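# Stock every low shelf with box, tape and sponge

## Task

Make sure every low shelf in the room ends up with exactly one cardboard box, one roll of masking tape and one yellow sponge, each resting directly on the shelf surface and not stacked on anything else. Fill any missing item using a spare from the desk, and leave every unused spare on the desk. The robot must not tip over or be left leaning, or the task fails. Items that stay put only because the robot is holding them do not count. Finish by releasing everything and moving the robot away.

## Robot and tools

ROBOT. A Hello Robot Stretch 4 with one arm. It has an omni-wheel base, a lift that slides up a mast, an arm that telescopes straight forward, a three-joint wrist (yaw, pitch, roll) and a two-finger gripper. It is about 1.6 m tall, and its base rim reaches at most 0.23 m from the base origin. Cameras: head_camera, head_left_camera, head_right_camera (fisheye) and wrist_camera. Loose objects may occasionally get nudged by something else.

FRAMES. Base frame: origin on the floor under the base centre, x forward, y left, z up. hand_pose is reported in this frame and marks a point between the open fingertips; with all wrist joints at 0 its axes line up with the base frame. The printed hand position may be a little wrong. The odometry frame is the base frame as it was when the scene began. Heading in base_odometry is positive to the left, between -3.142 and 3.142.

execute_actions. Argument "actions": a list holding one action or none (an empty list only reports state and images). Optional "cameras": a list of camera names or "all"; left out or null gives all, [] gives none, an unknown name rejects the call. An action contains "base", "joints" or both, optionally with "pace" and "contact_limits"; or it contains only "end_of_arm". All motions in one action start together.
- base: exactly one key, each a relative offset from where the base last reported itself. translate_m: metres along x, forward positive, -2 to 2. strafe_m: metres sideways, left positive, -2 to 2. rotate_rad: radians in place, counter-clockwise (left) positive, -3.2 to 3.2.
- joints: absolute targets keyed by name. lift_m 0 to 1.2 (m); arm_m 0 to 0.55 (m extension); wrist_yaw_rad -1.134 to 4.276 (0 forward, positive left, 3.14 folded back, over 3.4 the arm may block it); wrist_pitch_rad -1.117 to 4.259 (0 level, 1.57 pointing down); wrist_roll_rad -1.117 to 4.259 (0 fingers level, positive clockwise seen from behind); gripper_m -0.038 to 0.141 (fingertip gap in m, negative means pressing together). Done tolerances: lift and arm 0.004, yaw and roll 0.02, pitch 0.05, gripper 0.004. Joint targets outside range are clipped and played with a note; any other bad value or unknown key rejects the call with no motion.
- pace: "slow", "default", "fast", "max" (base up to 0.1/0.3/0.4/0.6 m/s and 1/2/3/4 rad/s). With the lift above 0.2 the base is slowed further, down to 0.3 m/s and 1 rad/s at 1.2.
- contact_limits: {"arm_m": v}, v from 0 (gentlest) to 0.75 (firmest), default 0.5; the arm stops when it pushes harder.
- end_of_arm: "enable_torque" re-powers wrist or gripper motors that shut off.
One action runs at most 15 s. A joint or base omitted from an action may keep pushing to its earlier target unseen. If a result reports a stop, later motion, wait and finished_scene calls in that same reply are skipped.

wait: {"seconds": 0 to 10}; commands nothing and returns state and images. zoom_image: {"camera": name, "region": [x0, y0, x1, y1]} in pixels of that camera's latest full image, top-left origin, at most 504 by 504. finished_scene: {"scene": current scene number}; irreversible, reports success and gives the next task. Ending a reply without any tool call ends everything.



GRIPPING. Command gripper_m below the object's width; tighter squeezes harder and pulls it in by up to a third of the shortfall. Neither the reading nor "done" proves a grasp; a firm squeeze at a target of 0 or more shows in gripper effort. Fingers stuck on a surface: raise the lift. To unfold at scene start, send lift_m 0.4 with wrist_yaw_rad 0.

AVOID. Turning or driving with over 1 kg held and arm_m above 0.2, especially fast; steady hard pushes or pulls, worse with a high gripper or high contact limit; level loads over about 2 kg (torque fault); driving onto low objects (tilt). Camera calibration (K, distortion, T_world_to_cam from base frame) is listed per camera and may be slightly off; results note changed poses.

Each tool is called after "Call:" as a command line: name --argument value for each argument, lists and objects as JSON in quotes; but a table of rows of numbers goes row by row, as --pt "numbers of a row", without its own name.

## Session

Call:
execute_actions --actions '[]'

Scene clock: 0.00 s.
base_odometry: x=+0.000 y=+0.000 heading=+0.000 (m, m, rad; odometry frame)
turned_by_wheels: +0.000 (rad since the last result)
turned_by_imu: +0.000 (rad since the last result)
base_tilt: forward=-0.2 right=+1.3 (deg)
lidar_m: 0.65 0.77 1.04 0.67 0.73 1.23 2.22 0.79 0.65 0.65 0.73 0.67
base_status: not commanded
joint_positions: lift_m=+0.288 arm_m=-0.001 wrist_yaw_rad=+3.061 wrist_pitch_rad=-0.004 wrist_roll_rad=+0.019 gripper_m=+0.057
joint_status: not commanded
motor_effort: lift_m=+19 arm_m=+0 wrist_yaw_rad=+0 wrist_pitch_rad=-7 wrist_roll_rad=+1 gripper_m=-6 wheel_0=+1 wheel_1=+0 wheel_2=+0 (%)
hand_pose: x=-0.1103 y=+0.1102 z=+0.4674 quat_wxyz=(+0.040, +0.002, +0.009, +0.999) (m; base frame)
wrist_depth_mm: 145 146 - - - - 1863 / - 145 - - - - 1863 / - 132 212 - - - 1756 / 110 144 257 - - - 1366 / 144 1138 - - - - 1336 / 891 1205 1464 1921 198 1756 1336 / 854 1138 1118 668 1182 1042 1078
pictures: head_camera, head_left_camera, head_right_camera, wrist_camera
Images, in order (width x height): head_camera 420x560, head_left_camera 420x672, head_right_camera 420x672, wrist_camera 616x392.

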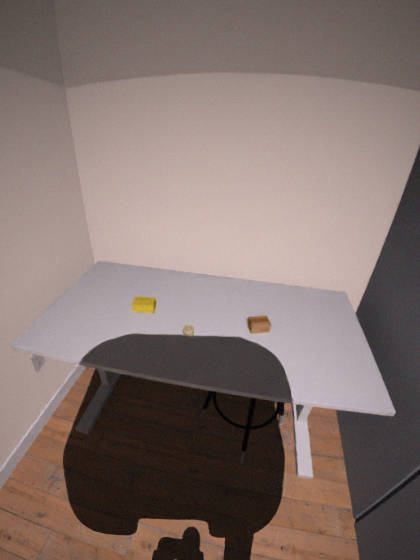

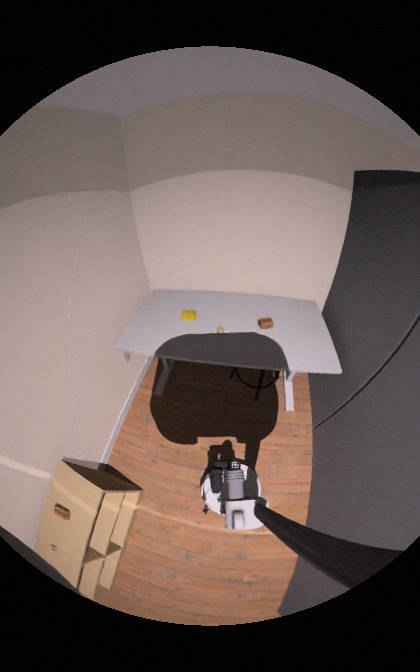

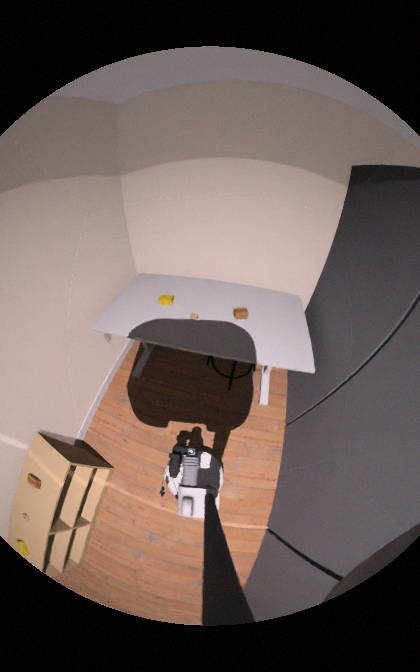

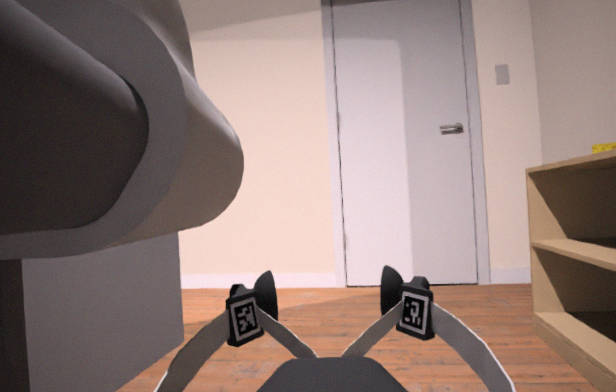

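Call:
execute_actions --actions '[{"base":{"rotate_rad":3.0},"pace":"fast"}]' --cameras '["head_camera","head_left_camera","head_right_camera"]'

Scene clock: 2.43 s.
base_odometry: x=+0.000 y=+0.000 heading=+3.000 (m, m, rad; odometry frame)
turned_by_wheels: +3.000 (rad since the last result)
turned_by_imu: +3.079 (rad since the last result)
base_tilt: forward=-0.2 right=+1.3 (deg)
lidar_m: 2.20 0.84 0.66 0.62 0.69 0.69 0.66 0.72 1.03 0.66 0.68 1.03
base_status: done
joint_positions: lift_m=+0.288 arm_m=-0.001 wrist_yaw_rad=+3.061 wrist_pitch_rad=-0.004 wrist_roll_rad=+0.019 gripper_m=+0.057
joint_status: not commanded
motor_effort: lift_m=+19(19) arm_m=+0(0) wrist_yaw_rad=+0(1) wrist_pitch_rad=-5(7) wrist_roll_rad=+1(1) gripper_m=-3(1) wheel_0=-1(9) wheel_1=+0(4) wheel_2=+0(10) (%)
hand_pose: x=-0.1102 y=+0.1103 z=+0.4674 quat_wxyz=(+0.040, +0.002, +0.009, +0.999) (m; base frame)
wrist_depth_mm: 145 146 1661 1661 1618 1281 854 / - 145 1661 1576 1576 1229 866 / - 132 213 1025 1078 1138 878 / 110 144 258 1576 1618 1336 904 / 144 1661 1618 1576 1618 1366 917 / 1160 1618 1661 1576 198 1308 904 / 1160 1308 1098 521 1118 1025 931
pictures: head_camera, head_left_camera, head_right_camera
Images, in order (width x height): head_camera 420x560, head_left_camera 420x672, head_right_camera 420x672.

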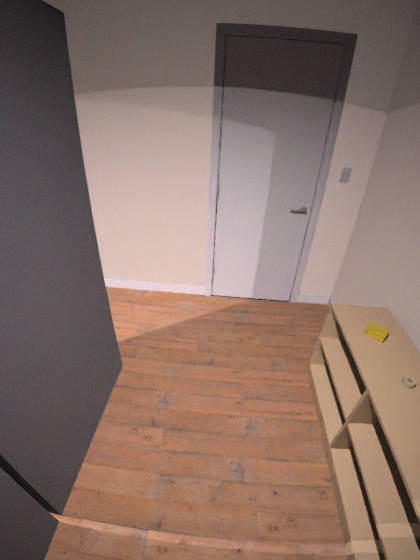

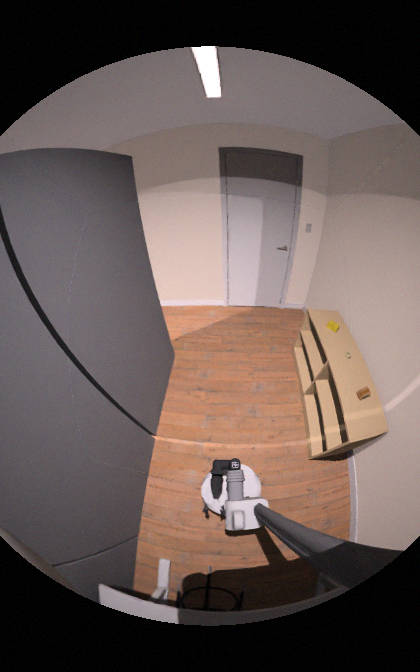

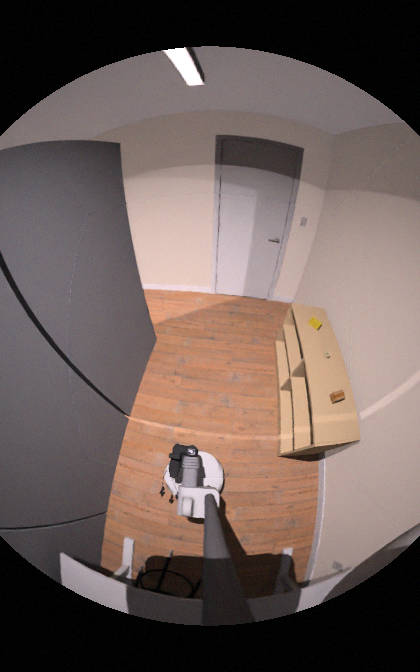

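Call:
execute_actions --actions '[{"base":{"translate_m":1.75},"pace":"max"}]' --cameras '[]'

Call:
execute_actions --actions '[{"base":{"rotate_rad":1.5},"pace":"fast"}]' --cameras '["head_camera","head_left_camera","head_right_camera"]'

Scene clock: 7.27 s.
base_odometry: x=-1.733 y=+0.247 heading=+3.000 (m, m, rad; odometry frame)
turned_by_wheels: +0.000 (rad since the last result)
turned_by_imu: +0.004 (rad since the last result)
base_tilt: forward=-0.2 right=+1.3 (deg)
lidar_m: 0.44 0.52 0.77 2.88 0.65 0.79 2.59 1.09 0.90 1.19 0.62 0.45
base_status: done
joint_positions: lift_m=+0.288 arm_m=-0.001 wrist_yaw_rad=+3.061 wrist_pitch_rad=-0.004 wrist_roll_rad=+0.019 gripper_m=+0.057
joint_status: not commanded
motor_effort: lift_m=+19(19) arm_m=+0(0) wrist_yaw_rad=+0(0) wrist_pitch_rad=-7(7) wrist_roll_rad=+1(0) gripper_m=-5(3) wheel_0=+0(9) wheel_1=+0(6) wheel_2=-1(13) (%)
hand_pose: x=-0.1102 y=+0.1102 z=+0.4674 quat_wxyz=(+0.040, +0.002, +0.009, +0.999) (m; base frame)
wrist_depth_mm: 145 145 - - - 946 621 / - 145 - - - 946 640 / - 132 213 - - 991 654 / 110 144 257 - - 1008 654 / 143 1708 - - - 1008 676 / 1576 1661 1661 1863 198 960 676 / 1182 1281 1078 661 1160 809 683
pictures: none
No camera images: the call's "cameras" was empty. Leave "cameras" out to get every camera's image.

Scene clock: 8.97 s.
base_odometry: x=-1.733 y=+0.247 heading=-1.783 (m, m, rad; odometry frame)
turned_by_wheels: +1.500 (rad since the last result)
turned_by_imu: +1.539 (rad since the last result)
base_tilt: forward=-0.2 right=+1.3 (deg)
lidar_m: 2.10 0.67 0.72 2.18 1.13 0.88 1.19 0.67 0.47 0.44 0.50 0.73
base_status: done
joint_positions: lift_m=+0.288 arm_m=-0.001 wrist_yaw_rad=+3.061 wrist_pitch_rad=-0.004 wrist_roll_rad=+0.019 gripper_m=+0.057
joint_status: not commanded
motor_effort: lift_m=+19(19) arm_m=-1(1) wrist_yaw_rad=+0(0) wrist_pitch_rad=-6(7) wrist_roll_rad=+0(0) gripper_m=-3(0) wheel_0=+0(7) wheel_1=+1(7) wheel_2=+0(10) (%)
hand_pose: x=-0.1102 y=+0.1102 z=+0.4674 quat_wxyz=(+0.040, +0.002, +0.009, +0.999) (m; base frame)
wrist_depth_mm: 145 146 1397 1336 1336 1366 1336 / - 145 1397 1308 1366 1366 1336 / - 132 213 1308 1336 1366 1366 / 110 144 259 1336 1308 1366 1229 / 143 1160 1336 1336 1229 1336 1118 / 820 1255 1336 1336 198 1336 1205 / 798 1160 1078 661 991 904 976
pictures: head_camera, head_left_camera, head_right_camera
Images, in order (width x height): head_camera 420x560, head_left_camera 420x672, head_right_camera 420x672.

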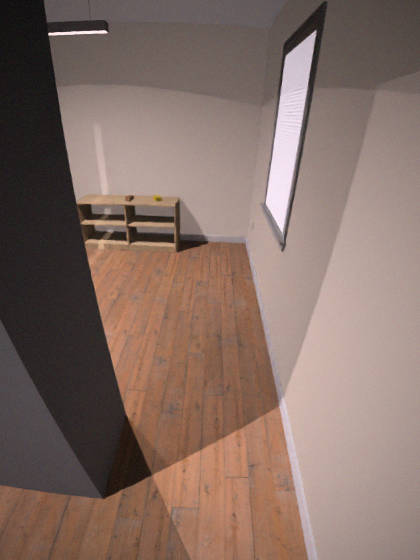

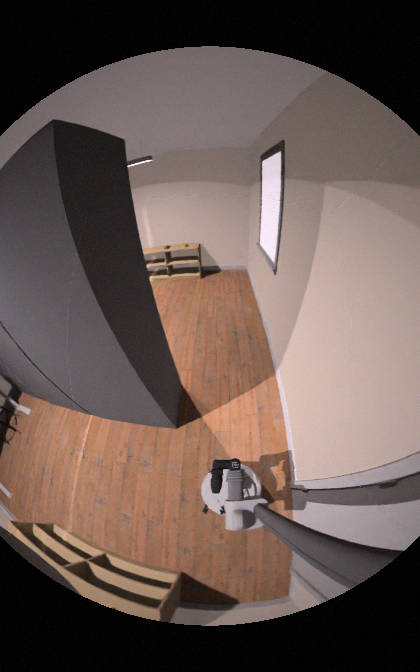

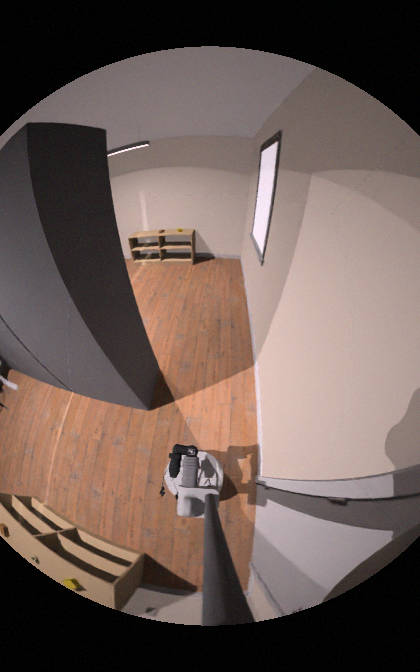

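Call:
zoom_image --camera "head_camera" --region '[60, 170, 200, 260]'

Region (60, 170, 200, 260) of head_camera's 420x560 image, scaled by 3.600, with more detail than that image has; it fills the top 324 rows of this view, and the rest is white.

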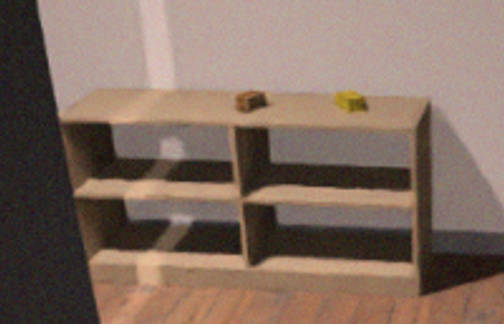

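Call:
execute_actions --actions '[{"base":{"rotate_rad":1.55},"pace":"fast"}]' --cameras '[]'

Call:
execute_actions --actions '[{"base":{"translate_m":1.8},"joints":{"lift_m":0.95,"wrist_yaw_rad":0,"gripper_m":0.12},"pace":"max"}]' --cameras '["head_camera","wrist_camera"]'

Scene clock: 11.20 s.
base_odometry: x=-1.733 y=+0.247 heading=-0.233 (m, m, rad; odometry frame)
turned_by_wheels: +1.550 (rad since the last result)
turned_by_imu: +1.591 (rad since the last result)
base_tilt: forward=-0.2 right=+1.4 (deg)
lidar_m: 2.11 1.12 0.87 1.18 0.65 0.47 0.45 0.50 0.71 2.04 0.68 0.75
base_status: done
joint_positions: lift_m=+0.288 arm_m=-0.001 wrist_yaw_rad=+3.061 wrist_pitch_rad=-0.004 wrist_roll_rad=+0.019 gripper_m=+0.057
joint_status: not commanded
motor_effort: lift_m=+19(19) arm_m=+0(0) wrist_yaw_rad=+0(0) wrist_pitch_rad=-7(7) wrist_roll_rad=+0(1) gripper_m=-4(4) wheel_0=+0(10) wheel_1=+2(6) wheel_2=+1(11) (%)
hand_pose: x=-0.1102 y=+0.1102 z=+0.4674 quat_wxyz=(+0.040, +0.002, +0.009, +0.999) (m; base frame)
wrist_depth_mm: 145 146 591 609 615 609 615 / - 145 591 603 597 615 609 / - 132 213 603 609 603 603 / 110 145 258 597 591 603 609 / 143 615 609 591 597 597 603 / 597 609 585 597 198 597 597 / 609 609 580 373 591 597 597
pictures: none
No camera images: the call's "cameras" was empty. Leave "cameras" out to get every camera's image.

Scene clock: 15.90 s.
base_odometry: x=+0.019 y=-0.169 heading=-0.233 (m, m, rad; odometry frame)
turned_by_wheels: +0.000 (rad since the last result)
turned_by_imu: +0.004 (rad since the last result)
base_tilt: forward=-0.2 right=+1.3 (deg)
lidar_m: 0.60 0.64 0.87 0.92 0.80 1.13 2.28 0.73 0.54 0.52 0.52 0.65
base_status: done
joint_positions: lift_m=+0.950 arm_m=-0.001 wrist_yaw_rad=+0.000 wrist_pitch_rad=-0.004 wrist_roll_rad=+0.019 gripper_m=+0.120
joint_status: all done
motor_effort: lift_m=+21(25) arm_m=+0(1) wrist_yaw_rad=-1(5) wrist_pitch_rad=-5(7) wrist_roll_rad=+0(1) gripper_m=-3(1) wheel_0=+0(12) wheel_1=-1(5) wheel_2=-2(15) (%)
hand_pose: x=+0.4588 y=-0.0874 z=+1.1293 quat_wxyz=(+1.000, +0.009, -0.002, +0.000) (m; base frame)
wrist_depth_mm: 1255 1281 1255 1229 1205 1098 723 / 1281 1281 1229 1229 1229 1098 732 / 1255 1281 1255 1205 1182 1118 750 / 1281 1255 1255 1205 1182 1205 759 / 1255 1229 1229 1255 1205 1098 768 / 1281 1255 216 1229 1160 210 778 / 1205 1118 1118 153 1042 1025 778
pictures: head_camera, wrist_camera
camera_calibration (this result's frames):
wrist_camera: T_world_to_cam=[[0.0433804, -0.997823, -0.0496637, -0.0418243], [0.0324879, 0.0510931, -0.998165, 1.18457], [0.99853, 0.0416873, 0.0346337, -0.266501], [0, 0, 0, 1]] pos_world=[0.22944, -0.091147, 1.18955]
Images, in order (width x height): head_camera 420x560, wrist_camera 616x392.

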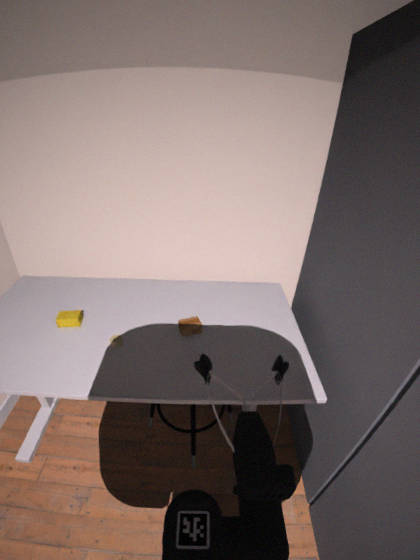

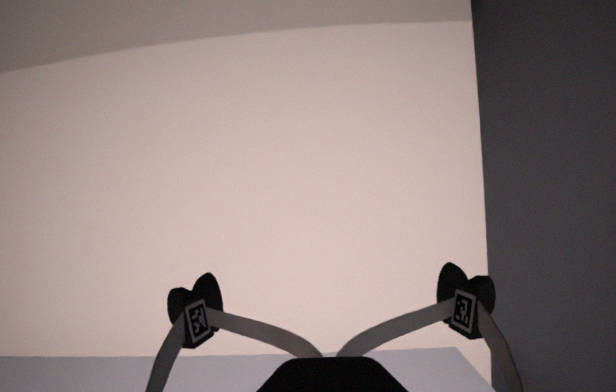

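Call:
execute_actions --actions '[{"base":{"strafe_m":0.43},"joints":{"wrist_pitch_rad":1.57,"lift_m":1.0,"arm_m":0.4},"pace":"max"}]' --cameras '[]'

Call:
execute_actions --actions '[{"base":{"translate_m":0.2},"pace":"max"}]' --cameras '["head_camera","wrist_camera"]'

Scene clock: 18.70 s.
base_odometry: x=+0.118 y=+0.250 heading=-0.233 (m, m, rad; odometry frame)
turned_by_wheels: +0.000 (rad since the last result)
turned_by_imu: -0.001 (rad since the last result)
base_tilt: forward=-0.2 right=+1.3 (deg)
lidar_m: 0.59 0.64 0.76 0.73 0.40 0.48 2.27 1.35 0.99 0.95 0.91 0.67
base_status: done
joint_positions: lift_m=+1.000 arm_m=+0.399 wrist_yaw_rad=+0.000 wrist_pitch_rad=+1.570 wrist_roll_rad=+0.019 gripper_m=+0.120
joint_status: all done
motor_effort: lift_m=+21(24) arm_m=+6(5) wrist_yaw_rad=-1(1) wrist_pitch_rad=+1(5) wrist_roll_rad=+1(0) gripper_m=+0(2) wheel_0=+0(10) wheel_1=+0(11) wheel_2=+0(1) (%)
hand_pose: x=+0.5702 y=-0.0874 z=+0.8896 quat_wxyz=(+0.707, +0.007, +0.707, -0.006) (m; base frame)
wrist_depth_mm: 407 402 399 392 392 387 382 / 410 402 399 394 392 384 382 / 410 404 394 392 387 382 382 / 407 399 397 394 1078 1098 1078 / 1098 1160 1118 1118 1138 1078 1060 / 1078 1138 216 1118 1098 209 1060 / 1060 1138 1098 153 1078 1078 1060
pictures: none
No camera images: the call's "cameras" was empty. Leave "cameras" out to get every camera's image.

Scene clock: 20.70 s.
base_odometry: x=+0.313 y=+0.203 heading=-0.233 (m, m, rad; odometry frame)
turned_by_wheels: +0.000 (rad since the last result)
turned_by_imu: +0.000 (rad since the last result)
base_tilt: forward=-0.2 right=+1.3 (deg)
lidar_m: 0.40 0.42 0.59 0.73 0.62 0.56 1.51 1.37 1.01 0.95 0.60 0.43
base_status: done
joint_positions: lift_m=+1.000 arm_m=+0.399 wrist_yaw_rad=+0.000 wrist_pitch_rad=+1.570 wrist_roll_rad=+0.019 gripper_m=+0.120
joint_status: not commanded
motor_effort: lift_m=+21(21) arm_m=+5(6) wrist_yaw_rad=-1(1) wrist_pitch_rad=+1(2) wrist_roll_rad=+1(1) gripper_m=-1(1) wheel_0=-1(3) wheel_1=-2(5) wheel_2=+2(10) (%)
hand_pose: x=+0.5703 y=-0.0874 z=+0.8896 quat_wxyz=(+0.707, +0.007, +0.707, -0.007) (m; base frame)
wrist_depth_mm: 362 402 399 394 389 389 384 / 407 399 402 394 389 389 384 / 404 404 397 394 389 384 382 / 407 399 397 392 389 387 382 / 404 404 397 394 389 387 382 / 407 399 216 389 387 210 382 / 407 402 397 153 387 384 379
pictures: head_camera, wrist_camera
camera_calibration (this result's frames):
wrist_camera: T_world_to_cam=[[-0.0496373, -0.997838, -0.0430813, -0.0114147], [-0.998269, 0.0509282, -0.0294019, 0.667692], [0.0315323, 0.0415473, -0.998639, 1.10119], [0, 0, 0, 1]] pos_world=[0.631247, -0.0911457, 1.11883]
Images, in order (width x height): head_camera 420x560, wrist_camera 616x392.

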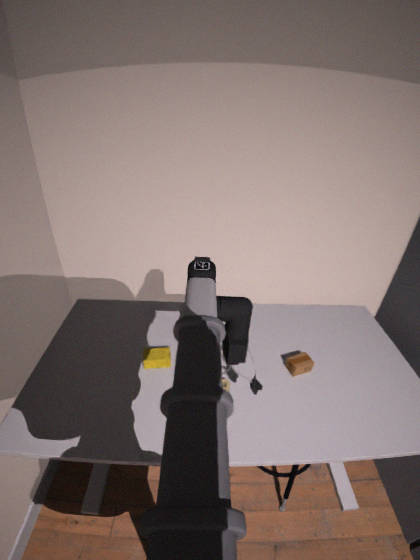

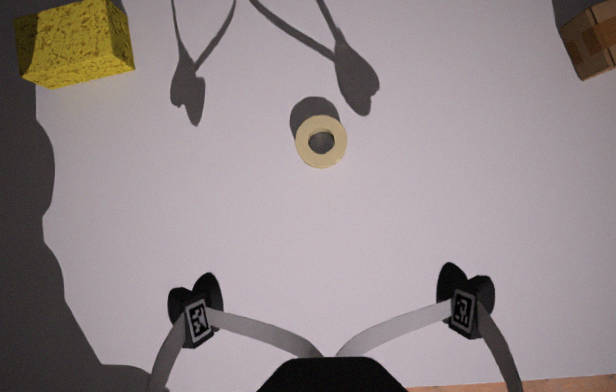

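Call:
execute_actions --actions '[{"joints":{"lift_m":0.9,"arm_m":0.508,"gripper_m":0.085},"pace":"fast"}]' --cameras '["wrist_camera"]'

Scene clock: 22.23 s.
base_odometry: x=+0.313 y=+0.203 heading=-0.233 (m, m, rad; odometry frame)
turned_by_wheels: +0.000 (rad since the last result)
turned_by_imu: +0.000 (rad since the last result)
base_tilt: forward=-0.2 right=+1.3 (deg)
lidar_m: 0.40 0.42 0.61 0.74 0.63 0.53 1.47 1.36 0.97 0.95 0.61 0.44
base_status: not commanded
joint_positions: lift_m=+0.900 arm_m=+0.507 wrist_yaw_rad=+0.000 wrist_pitch_rad=+1.570 wrist_roll_rad=+0.019 gripper_m=+0.085
joint_status: all done
motor_effort: lift_m=+17(19) arm_m=+6(9) wrist_yaw_rad=-1(1) wrist_pitch_rad=+0(2) wrist_roll_rad=+1(0) gripper_m=-4(2) wheel_0=-1(1) wheel_1=-2(2) wheel_2=+1(1) (%)
hand_pose: x=+0.6782 y=-0.0874 z=+0.7899 quat_wxyz=(+0.707, +0.007, +0.707, -0.006) (m; base frame)
wrist_depth_mm: 303 301 300 296 291 287 285 / 303 300 298 294 290 286 286 / 279 298 297 294 290 287 285 / 303 300 297 293 290 287 285 / 303 300 297 294 289 286 283 / 303 300 216 291 265 285 283 / 303 297 296 164 289 285 282
pictures: wrist_camera
camera_calibration (this result's frames):
wrist_camera: T_world_to_cam=[[-0.0495962, -0.99784, -0.0430724, -0.0103892], [-0.998277, 0.0508794, -0.0292243, 0.772343], [0.0313527, 0.0415488, -0.998644, 0.998335], [0, 0, 0, 1]] pos_world=[0.739197, -0.0911428, 1.01911]
Images, in order (width x height): wrist_camera 616x392.

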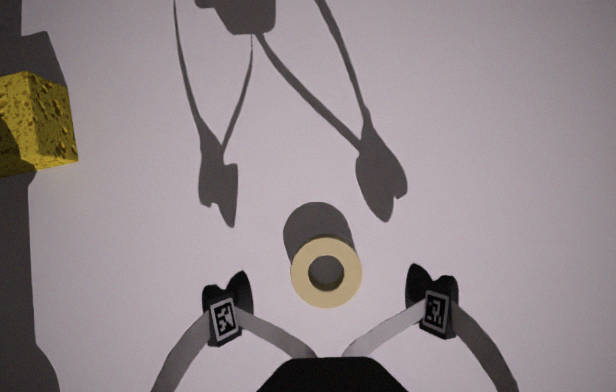

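Call:
execute_actions --actions '[{"joints":{"lift_m":0.853,"arm_m":0.511}}]' --cameras '["wrist_camera","head_camera"]'

Scene clock: 23.53 s.
base_odometry: x=+0.313 y=+0.203 heading=-0.233 (m, m, rad; odometry frame)
turned_by_wheels: +0.000 (rad since the last result)
turned_by_imu: +0.000 (rad since the last result)
base_tilt: forward=-0.2 right=+1.3 (deg)
lidar_m: 0.40 0.44 0.61 0.72 0.61 0.54 1.52 1.37 0.99 0.96 0.61 0.44
base_status: not commanded
joint_positions: lift_m=+0.853 arm_m=+0.510 wrist_yaw_rad=+0.000 wrist_pitch_rad=+1.570 wrist_roll_rad=+0.019 gripper_m=+0.085
joint_status: all done
motor_effort: lift_m=+17(17) arm_m=+5(5) wrist_yaw_rad=-1(1) wrist_pitch_rad=+1(0) wrist_roll_rad=+0(1) gripper_m=-3(2) wheel_0=-1(1) wheel_1=-2(2) wheel_2=+1(2) (%)
hand_pose: x=+0.6812 y=-0.0874 z=+0.7429 quat_wxyz=(+0.707, +0.007, +0.707, -0.007) (m; base frame)
wrist_depth_mm: 254 253 250 248 244 242 240 / 254 252 250 246 245 240 239 / 254 252 250 248 246 241 239 / 255 253 249 247 245 241 239 / 255 251 249 247 243 241 238 / 253 252 217 235 219 240 239 / 255 251 248 164 243 239 238
pictures: head_camera, wrist_camera
camera_calibration (this result's frames):
wrist_camera: T_world_to_cam=[[-0.0496585, -0.997837, -0.0430721, -0.0122216], [-0.998274, 0.0509415, -0.0292185, 0.773948], [0.0313494, 0.0415468, -0.998645, 0.951342], [0, 0, 0, 1]] pos_world=[0.742181, -0.0911466, 0.97214]
Images, in order (width x height): head_camera 420x560, wrist_camera 616x392.

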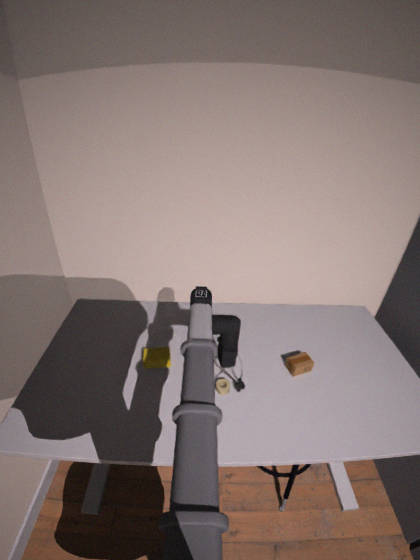

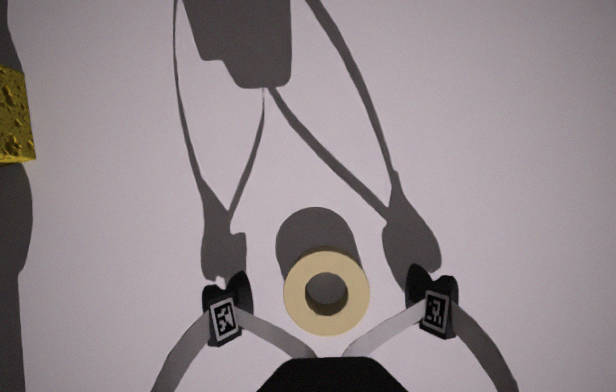

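Call:
execute_actions --actions '[{"joints":{"lift_m":0.845,"gripper_m":0.06}}]' --cameras '["wrist_camera"]'

Scene clock: 24.67 s.
base_odometry: x=+0.313 y=+0.203 heading=-0.233 (m, m, rad; odometry frame)
turned_by_wheels: +0.000 (rad since the last result)
turned_by_imu: +0.000 (rad since the last result)
base_tilt: forward=-0.2 right=+1.3 (deg)
lidar_m: 0.39 0.43 0.60 0.73 0.62 0.54 1.51 1.36 1.01 0.96 0.62 0.44
base_status: not commanded
joint_positions: lift_m=+0.846 arm_m=+0.510 wrist_yaw_rad=-0.001 wrist_pitch_rad=+1.573 wrist_roll_rad=+0.019 gripper_m=+0.060
joint_status: all done
motor_effort: lift_m=+9(17) arm_m=+6(6) wrist_yaw_rad=+1(2) wrist_pitch_rad=-9(9) wrist_roll_rad=+1(1) gripper_m=-19(21) wheel_0=+0(1) wheel_1=-2(2) wheel_2=+1(1) (%)
hand_pose: x=+0.6802 y=-0.0874 z=+0.7356 quat_wxyz=(+0.706, +0.007, +0.708, -0.007) (m; base frame)
wrist_depth_mm: 252 248 247 244 241 239 237 / 252 250 247 245 241 239 236 / 251 249 246 244 242 238 236 / 251 249 245 243 240 239 236 / 251 248 244 242 241 237 236 / 251 248 216 229 216 236 235 / 249 247 245 240 238 236 235
pictures: wrist_camera
camera_calibration (this result's frames):
wrist_camera: T_world_to_cam=[[-0.0505131, -0.997801, -0.0429195, -0.0121131], [-0.998322, 0.0516648, -0.0261639, 0.770638], [0.0283238, 0.0415259, -0.998736, 0.946144], [0, 0, 0, 1]] pos_world=[0.741934, -0.0911908, 0.964591]
Images, in order (width x height): wrist_camera 616x392.

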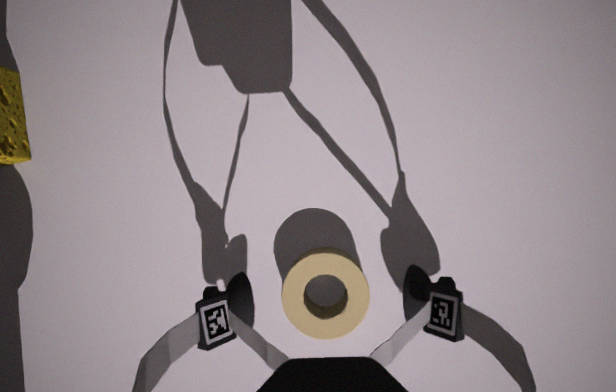

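Fingertips touched the table; lift a bit.

Call:
execute_actions --actions '[{"joints":{"lift_m":0.854}}]' --cameras '[]'

Call:
execute_actions --actions '[{"joints":{"gripper_m":0.015}}]' --cameras '["wrist_camera"]'

Scene clock: 25.43 s.
base_odometry: x=+0.313 y=+0.203 heading=-0.233 (m, m, rad; odometry frame)
turned_by_wheels: +0.000 (rad since the last result)
turned_by_imu: +0.000 (rad since the last result)
base_tilt: forward=-0.2 right=+1.3 (deg)
lidar_m: 0.41 0.42 0.59 0.73 0.63 0.53 1.49 1.34 0.99 0.93 0.62 0.44
base_status: not commanded
joint_positions: lift_m=+0.854 arm_m=+0.510 wrist_yaw_rad=+0.000 wrist_pitch_rad=+1.570 wrist_roll_rad=+0.019 gripper_m=+0.060
joint_status: all done
motor_effort: lift_m=+22(22) arm_m=+6(6) wrist_yaw_rad=+1(1) wrist_pitch_rad=+0(8) wrist_roll_rad=+0(0) gripper_m=-3(19) wheel_0=+0(1) wheel_1=-2(2) wheel_2=+2(1) (%)
hand_pose: x=+0.6810 y=-0.0874 z=+0.7435 quat_wxyz=(+0.707, +0.007, +0.707, -0.007) (m; base frame)
wrist_depth_mm: 257 254 250 249 245 242 239 / 256 254 250 248 246 242 240 / 256 253 250 246 245 242 239 / 256 252 250 247 245 242 240 / 255 253 249 247 244 240 240 / 256 252 248 222 196 241 239 / 255 253 247 204 242 241 239
pictures: none
No camera images: the call's "cameras" was empty. Leave "cameras" out to get every camera's image.

Scene clock: 26.67 s.
base_odometry: x=+0.313 y=+0.203 heading=-0.233 (m, m, rad; odometry frame)
turned_by_wheels: +0.000 (rad since the last result)
turned_by_imu: +0.000 (rad since the last result)
base_tilt: forward=-0.2 right=+1.3 (deg)
lidar_m: 0.41 0.44 0.59 0.71 0.61 0.56 1.49 1.36 1.01 0.94 0.60 0.44
base_status: not commanded
joint_positions: lift_m=+0.854 arm_m=+0.510 wrist_yaw_rad=+0.000 wrist_pitch_rad=+1.570 wrist_roll_rad=+0.019 gripper_m=+0.015
joint_status: all done
motor_effort: lift_m=+22(22) arm_m=+6(6) wrist_yaw_rad=+1(0) wrist_pitch_rad=-1(0) wrist_roll_rad=+0(0) gripper_m=-16(19) wheel_0=-1(1) wheel_1=-2(2) wheel_2=+2(1) (%)
hand_pose: x=+0.6810 y=-0.0874 z=+0.7435 quat_wxyz=(+0.707, +0.007, +0.707, -0.007) (m; base frame)
wrist_depth_mm: 256 254 250 248 244 243 240 / 256 254 250 248 245 241 239 / 255 253 251 248 245 242 239 / 256 252 249 247 244 241 240 / 255 253 249 245 244 241 238 / 255 252 251 213 202 241 239 / 254 253 248 246 243 241 239
pictures: wrist_camera
camera_calibration (this result's frames):
wrist_camera: T_world_to_cam=[[-0.0500988, -0.997816, -0.0430508, -0.0119187], [-0.998265, 0.0513635, -0.028791, 0.77352], [0.0309394, 0.0415337, -0.998658, 0.952216], [0, 0, 0, 1]] pos_world=[0.74212, -0.0911725, 0.972695]
Images, in order (width x height): wrist_camera 616x392.

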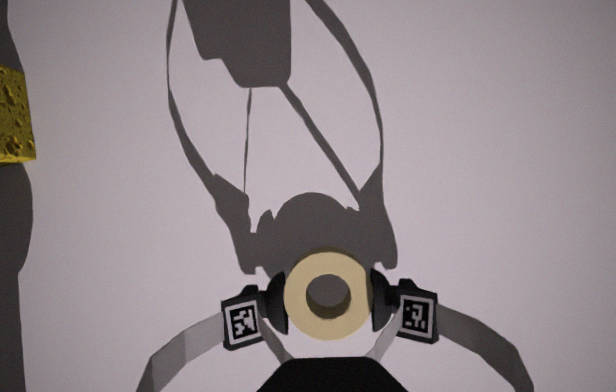

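Call:
execute_actions --actions '[{"base":{"strafe_m":-0.3},"joints":{"lift_m":0.9,"arm_m":0.0},"pace":"fast"}]' --cameras '["wrist_camera"]'

Scene clock: 29.07 s.
base_odometry: x=+0.244 y=-0.088 heading=-0.233 (m, m, rad; odometry frame)
turned_by_wheels: +0.000 (rad since the last result)
turned_by_imu: +0.000 (rad since the last result)
base_tilt: forward=-0.2 right=+1.3 (deg)
lidar_m: 0.40 0.42 0.62 1.03 0.78 0.90 2.47 0.95 0.67 0.64 0.64 0.43
base_status: done
joint_positions: lift_m=+0.900 arm_m=+0.001 wrist_yaw_rad=+0.000 wrist_pitch_rad=+1.570 wrist_roll_rad=+0.019 gripper_m=+0.015
joint_status: all done
motor_effort: lift_m=+22(24) arm_m=-5(4) wrist_yaw_rad=+0(1) wrist_pitch_rad=-2(0) wrist_roll_rad=+0(0) gripper_m=-18(17) wheel_0=+0(8) wheel_1=-1(11) wheel_2=+1(2) (%)
hand_pose: x=+0.1720 y=-0.0874 z=+0.7895 quat_wxyz=(+0.707, +0.007, +0.707, -0.007) (m; base frame)
wrist_depth_mm: 1060 1042 1025 1008 1008 976 917 / 1078 1042 1008 1025 1008 991 931 / 1060 1025 1025 1008 1025 991 976 / 1042 1025 1042 1008 991 991 946 / 1042 1042 831 798 991 991 960 / 1060 1042 798 213 201 976 960 / 1042 1025 798 759 1008 991 960
pictures: wrist_camera
camera_calibration (this result's frames):
wrist_camera: T_world_to_cam=[[-0.0500215, -0.99782, -0.0430542, -0.0354483], [-0.998267, 0.0512892, -0.0288605, 0.266782], [0.0310058, 0.041536, -0.998656, 1.01391], [0, 0, 0, 1]] pos_world=[0.233109, -0.0911679, 1.01872]
Images, in order (width x height): wrist_camera 616x392.

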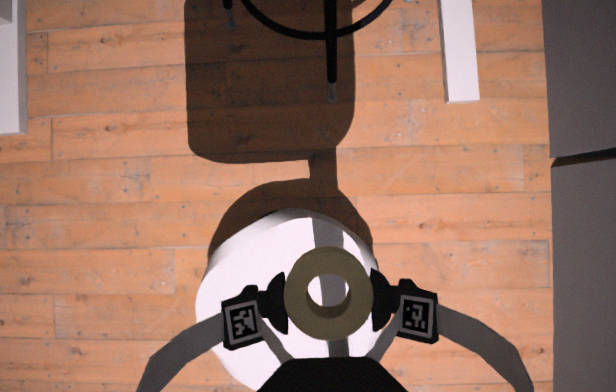

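Call:
execute_actions --actions '[{"base":{"translate_m":-2.0},"joints":{"lift_m":0.45},"pace":"max"}]' --cameras '["head_right_camera"]'

Scene clock: 37.30 s.
base_odometry: x=-1.702 y=+0.374 heading=-0.233 (m, m, rad; odometry frame)
turned_by_wheels: +0.000 (rad since the last result)
turned_by_imu: -0.006 (rad since the last result)
base_tilt: forward=-0.2 right=+1.3 (deg)
lidar_m: 2.42 0.96 0.76 1.07 0.65 0.49 0.45 0.50 0.73 2.01 0.78 0.91
base_status: done
joint_positions: lift_m=+0.450 arm_m=+0.001 wrist_yaw_rad=+0.000 wrist_pitch_rad=+1.570 wrist_roll_rad=+0.019 gripper_m=+0.015
joint_status: all done
motor_effort: lift_m=+18(20) arm_m=-5(5) wrist_yaw_rad=-1(0) wrist_pitch_rad=+0(0) wrist_roll_rad=+1(1) gripper_m=-18(20) wheel_0=-1(5) wheel_1=+1(4) wheel_2=-2(11) (%)
hand_pose: x=+0.1721 y=-0.0874 z=+0.3398 quat_wxyz=(+0.707, +0.007, +0.707, -0.007) (m; base frame)
wrist_depth_mm: 585 574 574 569 564 559 549 / 580 569 564 564 564 554 549 / 585 580 574 564 559 549 549 / 591 580 564 564 564 554 549 / 580 580 357 351 559 554 549 / 585 359 351 213 202 549 544 / 580 357 349 347 347 549 544
pictures: head_right_camera
Images, in order (width x height): head_right_camera 420x672.

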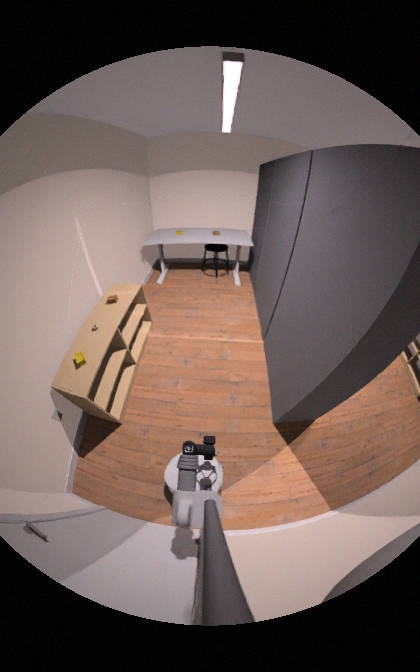

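Call:
execute_actions --actions '[{"base":{"strafe_m":-1.5},"pace":"max"}]' --cameras '["head_camera","head_left_camera","head_right_camera"]'

Scene clock: 41.70 s.
base_odometry: x=-2.049 y=-1.085 heading=-0.234 (m, m, rad; odometry frame)
turned_by_wheels: +0.000 (rad since the last result)
turned_by_imu: -0.001 (rad since the last result)
base_tilt: forward=-0.2 right=+1.3 (deg)
lidar_m: 1.54 0.58 0.62 1.84 0.71 0.51 0.50 0.52 0.67 1.77 1.80 2.93
base_status: done
joint_positions: lift_m=+0.450 arm_m=+0.001 wrist_yaw_rad=+0.000 wrist_pitch_rad=+1.570 wrist_roll_rad=+0.019 gripper_m=+0.015
joint_status: not commanded
motor_effort: lift_m=+20(19) arm_m=-5(5) wrist_yaw_rad=+0(0) wrist_pitch_rad=+0(0) wrist_roll_rad=+1(0) gripper_m=-18(16) wheel_0=+0(6) wheel_1=+0(11) wheel_2=+0(1) (%)
hand_pose: x=+0.1720 y=-0.0874 z=+0.3397 quat_wxyz=(+0.707, +0.007, +0.707, -0.007) (m; base frame)
wrist_depth_mm: 585 580 574 569 559 559 544 / 585 585 569 564 564 554 554 / 580 574 564 569 564 554 544 / 585 580 569 564 559 554 549 / 574 574 359 351 559 554 549 / 580 362 351 213 202 549 549 / 585 357 351 347 347 549 549
pictures: head_camera, head_left_camera, head_right_camera
Images, in order (width x height): head_camera 420x560, head_left_camera 420x672, head_right_camera 420x672.

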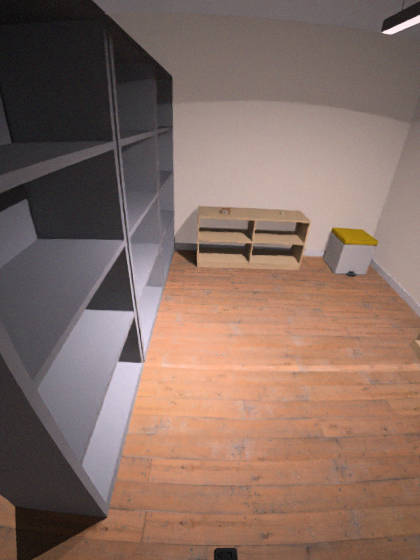

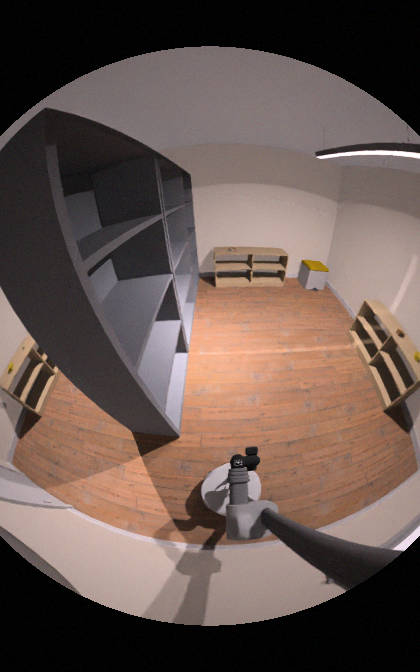

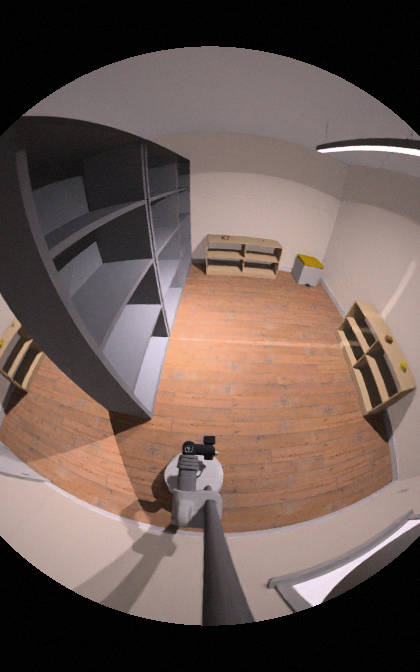

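Call:
zoom_image --camera "head_camera" --region '[185, 190, 325, 240]'

Region (185, 190, 325, 240) of head_camera's 420x560 image, scaled by 3.600, with more detail than that image has; it fills the top 180 rows of this view, and the rest is white.

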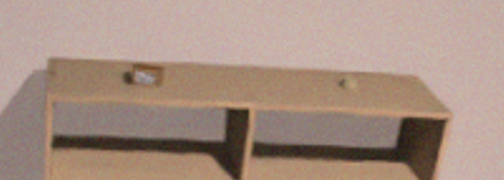

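Call:
execute_actions --actions '[{"base":{"rotate_rad":-1.0},"pace":"max"}]' --cameras '[]'

Call:
execute_actions --actions '[{"base":{"translate_m":1.5},"joints":{"lift_m":0.85,"arm_m":0.3},"pace":"max"}]' --cameras '["head_camera","wrist_camera"]'

Scene clock: 43.60 s.
base_odometry: x=-2.049 y=-1.085 heading=-1.234 (m, m, rad; odometry frame)
turned_by_wheels: -1.000 (rad since the last result)
turned_by_imu: -1.027 (rad since the last result)
base_tilt: forward=-0.2 right=+1.3 (deg)
lidar_m: 1.84 2.89 1.32 0.60 0.63 1.62 0.71 0.51 0.51 0.53 0.72 1.81
base_status: done
joint_positions: lift_m=+0.450 arm_m=+0.001 wrist_yaw_rad=+0.000 wrist_pitch_rad=+1.570 wrist_roll_rad=+0.019 gripper_m=+0.015
joint_status: not commanded
motor_effort: lift_m=+19(19) arm_m=-5(5) wrist_yaw_rad=+0(0) wrist_pitch_rad=-1(1) wrist_roll_rad=+0(0) gripper_m=-18(16) wheel_0=-1(9) wheel_1=-2(9) wheel_2=+0(9) (%)
hand_pose: x=+0.1721 y=-0.0874 z=+0.3397 quat_wxyz=(+0.707, +0.007, +0.707, -0.007) (m; base frame)
wrist_depth_mm: 580 580 569 564 554 554 544 / 580 580 569 564 559 559 549 / 585 580 569 564 549 554 549 / 585 574 569 564 564 554 549 / 580 574 359 351 554 554 549 / 585 357 351 214 200 544 539 / 585 357 353 347 345 549 544
pictures: none
No camera images: the call's "cameras" was empty. Leave "cameras" out to get every camera's image.

Scene clock: 48.03 s.
base_odometry: x=-1.553 y=-2.501 heading=-1.234 (m, m, rad; odometry frame)
turned_by_wheels: +0.000 (rad since the last result)
turned_by_imu: +0.003 (rad since the last result)
base_tilt: forward=-0.2 right=+1.3 (deg)
lidar_m: 0.52 0.77 1.93 2.11 1.71 1.65 1.80 1.37 1.30 1.20 0.46 0.48
base_status: done
joint_positions: lift_m=+0.850 arm_m=+0.299 wrist_yaw_rad=+0.000 wrist_pitch_rad=+1.570 wrist_roll_rad=+0.019 gripper_m=+0.015
joint_status: all done
motor_effort: lift_m=+20(24) arm_m=+6(7) wrist_yaw_rad=-1(1) wrist_pitch_rad=+1(1) wrist_roll_rad=+0(0) gripper_m=-16(19) wheel_0=+0(3) wheel_1=+0(5) wheel_2=+1(12) (%)
hand_pose: x=+0.4702 y=-0.0874 z=+0.7396 quat_wxyz=(+0.707, +0.007, +0.707, -0.007) (m; base frame)
wrist_depth_mm: 991 366 362 355 351 298 343 / 991 991 357 353 351 300 343 / 1008 976 976 353 347 345 342 / 991 976 976 960 349 347 342 / 991 976 976 960 931 345 343 / 991 976 960 213 202 917 343 / 991 976 831 788 946 946 931
pictures: head_camera, wrist_camera
camera_calibration (this result's frames):
wrist_camera: T_world_to_cam=[[-0.0496887, -0.997836, -0.0430712, -0.0228258], [-0.998273, 0.0509709, -0.0291993, 0.563259], [0.0313315, 0.0415459, -0.998645, 0.954658], [0, 0, 0, 1]] pos_world=[0.531242, -0.0911484, 0.968828]
Images, in order (width x height): head_camera 420x560, wrist_camera 616x392.

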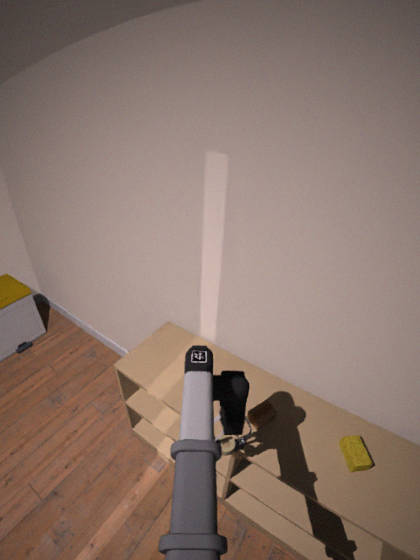

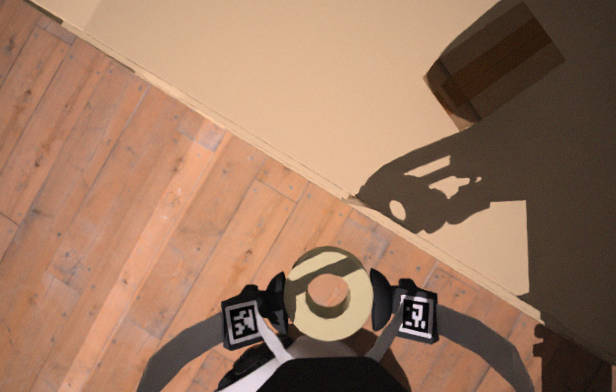

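Call:
execute_actions --actions '[{"base":{"strafe_m":0.07},"joints":{"lift_m":0.77,"arm_m":0.55},"pace":"fast"}]' --cameras '["wrist_camera"]'

Scene clock: 49.80 s.
base_odometry: x=-1.487 y=-2.478 heading=-1.234 (m, m, rad; odometry frame)
turned_by_wheels: +0.000 (rad since the last result)
turned_by_imu: -0.001 (rad since the last result)
base_tilt: forward=-0.2 right=+1.3 (deg)
lidar_m: 0.58 0.83 1.89 2.03 1.64 1.61 1.89 1.39 1.37 0.69 0.55 0.52
base_status: done
joint_positions: lift_m=+0.770 arm_m=+0.548 wrist_yaw_rad=+0.000 wrist_pitch_rad=+1.570 wrist_roll_rad=+0.019 gripper_m=+0.015
joint_status: all done
motor_effort: lift_m=+17(21) arm_m=+6(9) wrist_yaw_rad=-1(1) wrist_pitch_rad=+0(0) wrist_roll_rad=+1(0) gripper_m=-17(18) wheel_0=-1(8) wheel_1=-1(10) wheel_2=+1(1) (%)
hand_pose: x=+0.7196 y=-0.0874 z=+0.6599 quat_wxyz=(+0.707, +0.006, +0.707, -0.006) (m; base frame)
wrist_depth_mm: 283 281 278 274 272 270 266 / 283 279 277 273 270 267 264 / 283 281 276 273 271 267 265 / 282 281 276 273 271 268 265 / 283 279 277 272 271 267 265 / 904 279 274 213 202 265 264 / 904 891 276 271 268 266 264
pictures: wrist_camera
camera_calibration (this result's frames):
wrist_camera: T_world_to_cam=[[-0.04956, -0.997842, -0.043074, -0.0139626], [-0.998278, 0.0508445, -0.0292555, 0.809864], [0.0313824, 0.0415499, -0.998643, 0.867176], [0, 0, 0, 1]] pos_world=[0.780563, -0.0911406, 0.889091]
Images, in order (width x height): wrist_camera 616x392.

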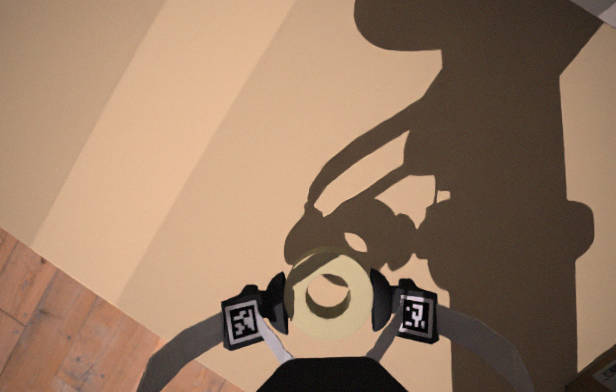

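Call:
execute_actions --actions '[{"base":{"translate_m":0.05},"joints":{"lift_m":0.744},"pace":"fast"}]' --cameras '[]'

Call:
execute_actions --actions '[{"joints":{"gripper_m":0.09}}]' --cameras '["wrist_camera"]'

Scene clock: 50.97 s.
base_odometry: x=-1.471 y=-2.525 heading=-1.234 (m, m, rad; odometry frame)
turned_by_wheels: +0.000 (rad since the last result)
turned_by_imu: +0.000 (rad since the last result)
base_tilt: forward=-0.2 right=+1.3 (deg)
lidar_m: 0.51 0.75 1.85 1.99 1.72 1.66 1.95 1.44 1.38 0.65 0.50 0.47
base_status: done
joint_positions: lift_m=+0.744 arm_m=+0.548 wrist_yaw_rad=+0.000 wrist_pitch_rad=+1.570 wrist_roll_rad=+0.019 gripper_m=+0.015
joint_status: all done
motor_effort: lift_m=+17(17) arm_m=+6(6) wrist_yaw_rad=-1(1) wrist_pitch_rad=+0(0) wrist_roll_rad=+0(1) gripper_m=-19(20) wheel_0=-1(10) wheel_1=-1(4) wheel_2=+3(10) (%)
hand_pose: x=+0.7196 y=-0.0874 z=+0.6339 quat_wxyz=(+0.707, +0.007, +0.707, -0.007) (m; base frame)
wrist_depth_mm: 256 253 251 248 246 244 241 / 256 253 252 248 244 243 240 / 255 252 250 247 245 242 241 / 255 252 251 247 245 241 239 / 254 253 250 247 244 242 238 / 255 252 249 213 201 240 238 / 878 252 248 246 243 239 238
pictures: none
No camera images: the call's "cameras" was empty. Leave "cameras" out to get every camera's image.

Scene clock: 52.53 s.
base_odometry: x=-1.471 y=-2.525 heading=-1.234 (m, m, rad; odometry frame)
turned_by_wheels: +0.000 (rad since the last result)
turned_by_imu: +0.000 (rad since the last result)
base_tilt: forward=-0.3 right=+1.3 (deg)
lidar_m: 0.52 0.78 1.86 2.00 1.72 1.66 1.95 1.43 1.40 0.68 0.49 0.47
base_status: not commanded
joint_positions: lift_m=+0.744 arm_m=+0.548 wrist_yaw_rad=+0.000 wrist_pitch_rad=+1.570 wrist_roll_rad=+0.019 gripper_m=+0.090
joint_status: all done
motor_effort: lift_m=+17(17) arm_m=+5(5) wrist_yaw_rad=-1(1) wrist_pitch_rad=+0(0) wrist_roll_rad=+1(0) gripper_m=+0(19) wheel_0=-1(1) wheel_1=-1(1) wheel_2=+2(3) (%)
hand_pose: x=+0.7196 y=-0.0874 z=+0.6339 quat_wxyz=(+0.707, +0.007, +0.707, -0.007) (m; base frame)
wrist_depth_mm: 257 254 251 249 245 242 243 / 258 254 249 249 245 243 240 / 255 253 250 250 244 243 240 / 256 252 251 247 244 242 239 / 256 252 250 247 245 242 239 / 255 252 218 228 220 240 238 / 878 251 249 163 244 239 239
pictures: wrist_camera
camera_calibration (this result's frames):
wrist_camera: T_world_to_cam=[[-0.0496711, -0.997836, -0.0430736, -0.0150008], [-0.998273, 0.0509554, -0.0292483, 0.809129], [0.0313799, 0.0415464, -0.998644, 0.841219], [0, 0, 0, 1]] pos_world=[0.780588, -0.0911474, 0.863098]
Images, in order (width x height): wrist_camera 616x392.

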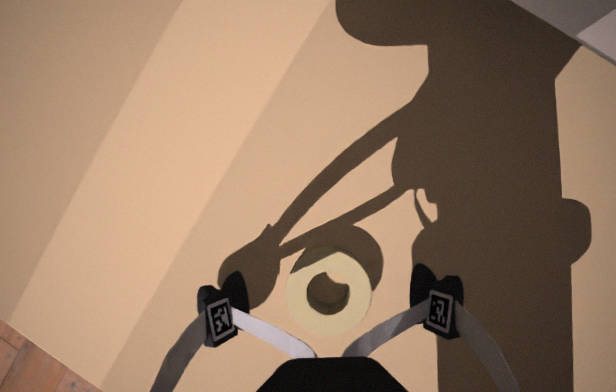

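Call:
execute_actions --actions '[{"base":{"translate_m":-1.66},"joints":{"lift_m":0.77,"arm_m":0.0},"pace":"max"}]' --cameras '["head_camera"]'

Call:
execute_actions --actions '[{"base":{"rotate_rad":1.0},"joints":{"lift_m":0.45},"pace":"max"}]' --cameras '["head_left_camera"]'

Scene clock: 58.67 s.
base_odometry: x=-2.019 y=-0.958 heading=-1.234 (m, m, rad; odometry frame)
turned_by_wheels: +0.000 (rad since the last result)
turned_by_imu: -0.005 (rad since the last result)
base_tilt: forward=-0.2 right=+1.3 (deg)
lidar_m: 1.99 2.88 0.91 0.50 0.67 1.63 0.67 0.50 0.49 0.52 0.74 1.94
base_status: done
joint_positions: lift_m=+0.770 arm_m=+0.001 wrist_yaw_rad=+0.000 wrist_pitch_rad=+1.570 wrist_roll_rad=+0.019 gripper_m=+0.090
joint_status: all done
motor_effort: lift_m=+20(23) arm_m=-5(7) wrist_yaw_rad=+0(2) wrist_pitch_rad=+0(1) wrist_roll_rad=+0(0) gripper_m=+1(1) wheel_0=+0(10) wheel_1=+2(5) wheel_2=-1(13) (%)
hand_pose: x=+0.1720 y=-0.0874 z=+0.6596 quat_wxyz=(+0.707, +0.007, +0.707, -0.007) (m; base frame)
wrist_depth_mm: 917 917 904 878 878 866 854 / 904 917 904 891 866 866 866 / 917 904 891 878 866 866 866 / 904 917 878 878 866 854 866 / 917 904 683 661 866 866 842 / 854 891 217 668 661 842 809 / 891 917 668 163 891 854 741
pictures: head_camera
Images, in order (width x height): head_camera 420x560.

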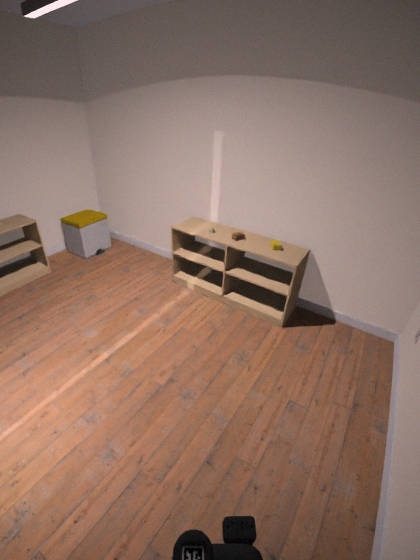

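Scene clock: 60.27 s.
base_odometry: x=-2.019 y=-0.958 heading=-0.234 (m, m, rad; odometry frame)
turned_by_wheels: +1.000 (rad since the last result)
turned_by_imu: +1.026 (rad since the last result)
base_tilt: forward=-0.2 right=+1.3 (deg)
lidar_m: 1.05 0.51 0.63 1.84 0.71 0.53 0.48 0.52 0.70 1.94 1.97 2.90
base_status: done
joint_positions: lift_m=+0.450 arm_m=+0.001 wrist_yaw_rad=+0.000 wrist_pitch_rad=+1.570 wrist_roll_rad=+0.019 gripper_m=+0.090
joint_status: all done
motor_effort: lift_m=+18(19) arm_m=-5(5) wrist_yaw_rad=+0(1) wrist_pitch_rad=+0(1) wrist_roll_rad=+0(1) gripper_m=-1(2) wheel_0=-1(2) wheel_1=+0(6) wheel_2=+2(9) (%)
hand_pose: x=+0.1721 y=-0.0874 z=+0.3398 quat_wxyz=(+0.707, +0.007, +0.707, -0.007) (m; base frame)
wrist_depth_mm: 512 580 574 559 564 559 549 / 585 580 569 574 564 559 549 / 585 585 574 569 559 559 549 / 585 574 569 569 554 549 554 / 580 574 359 351 554 554 544 / 585 362 216 349 347 544 549 / 585 355 353 163 345 549 539
pictures: head_left_camera
Images, in order (width x height): head_left_camera 420x672.

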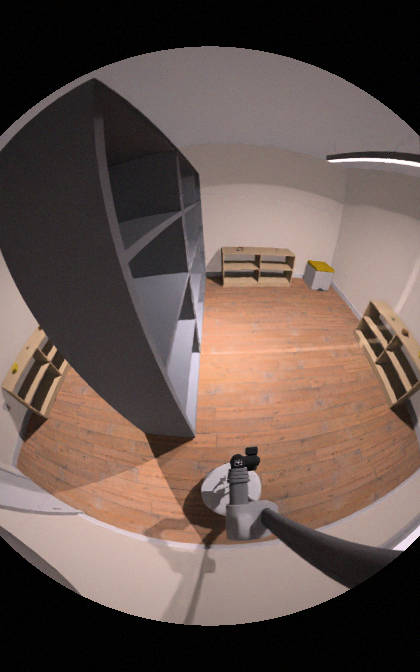

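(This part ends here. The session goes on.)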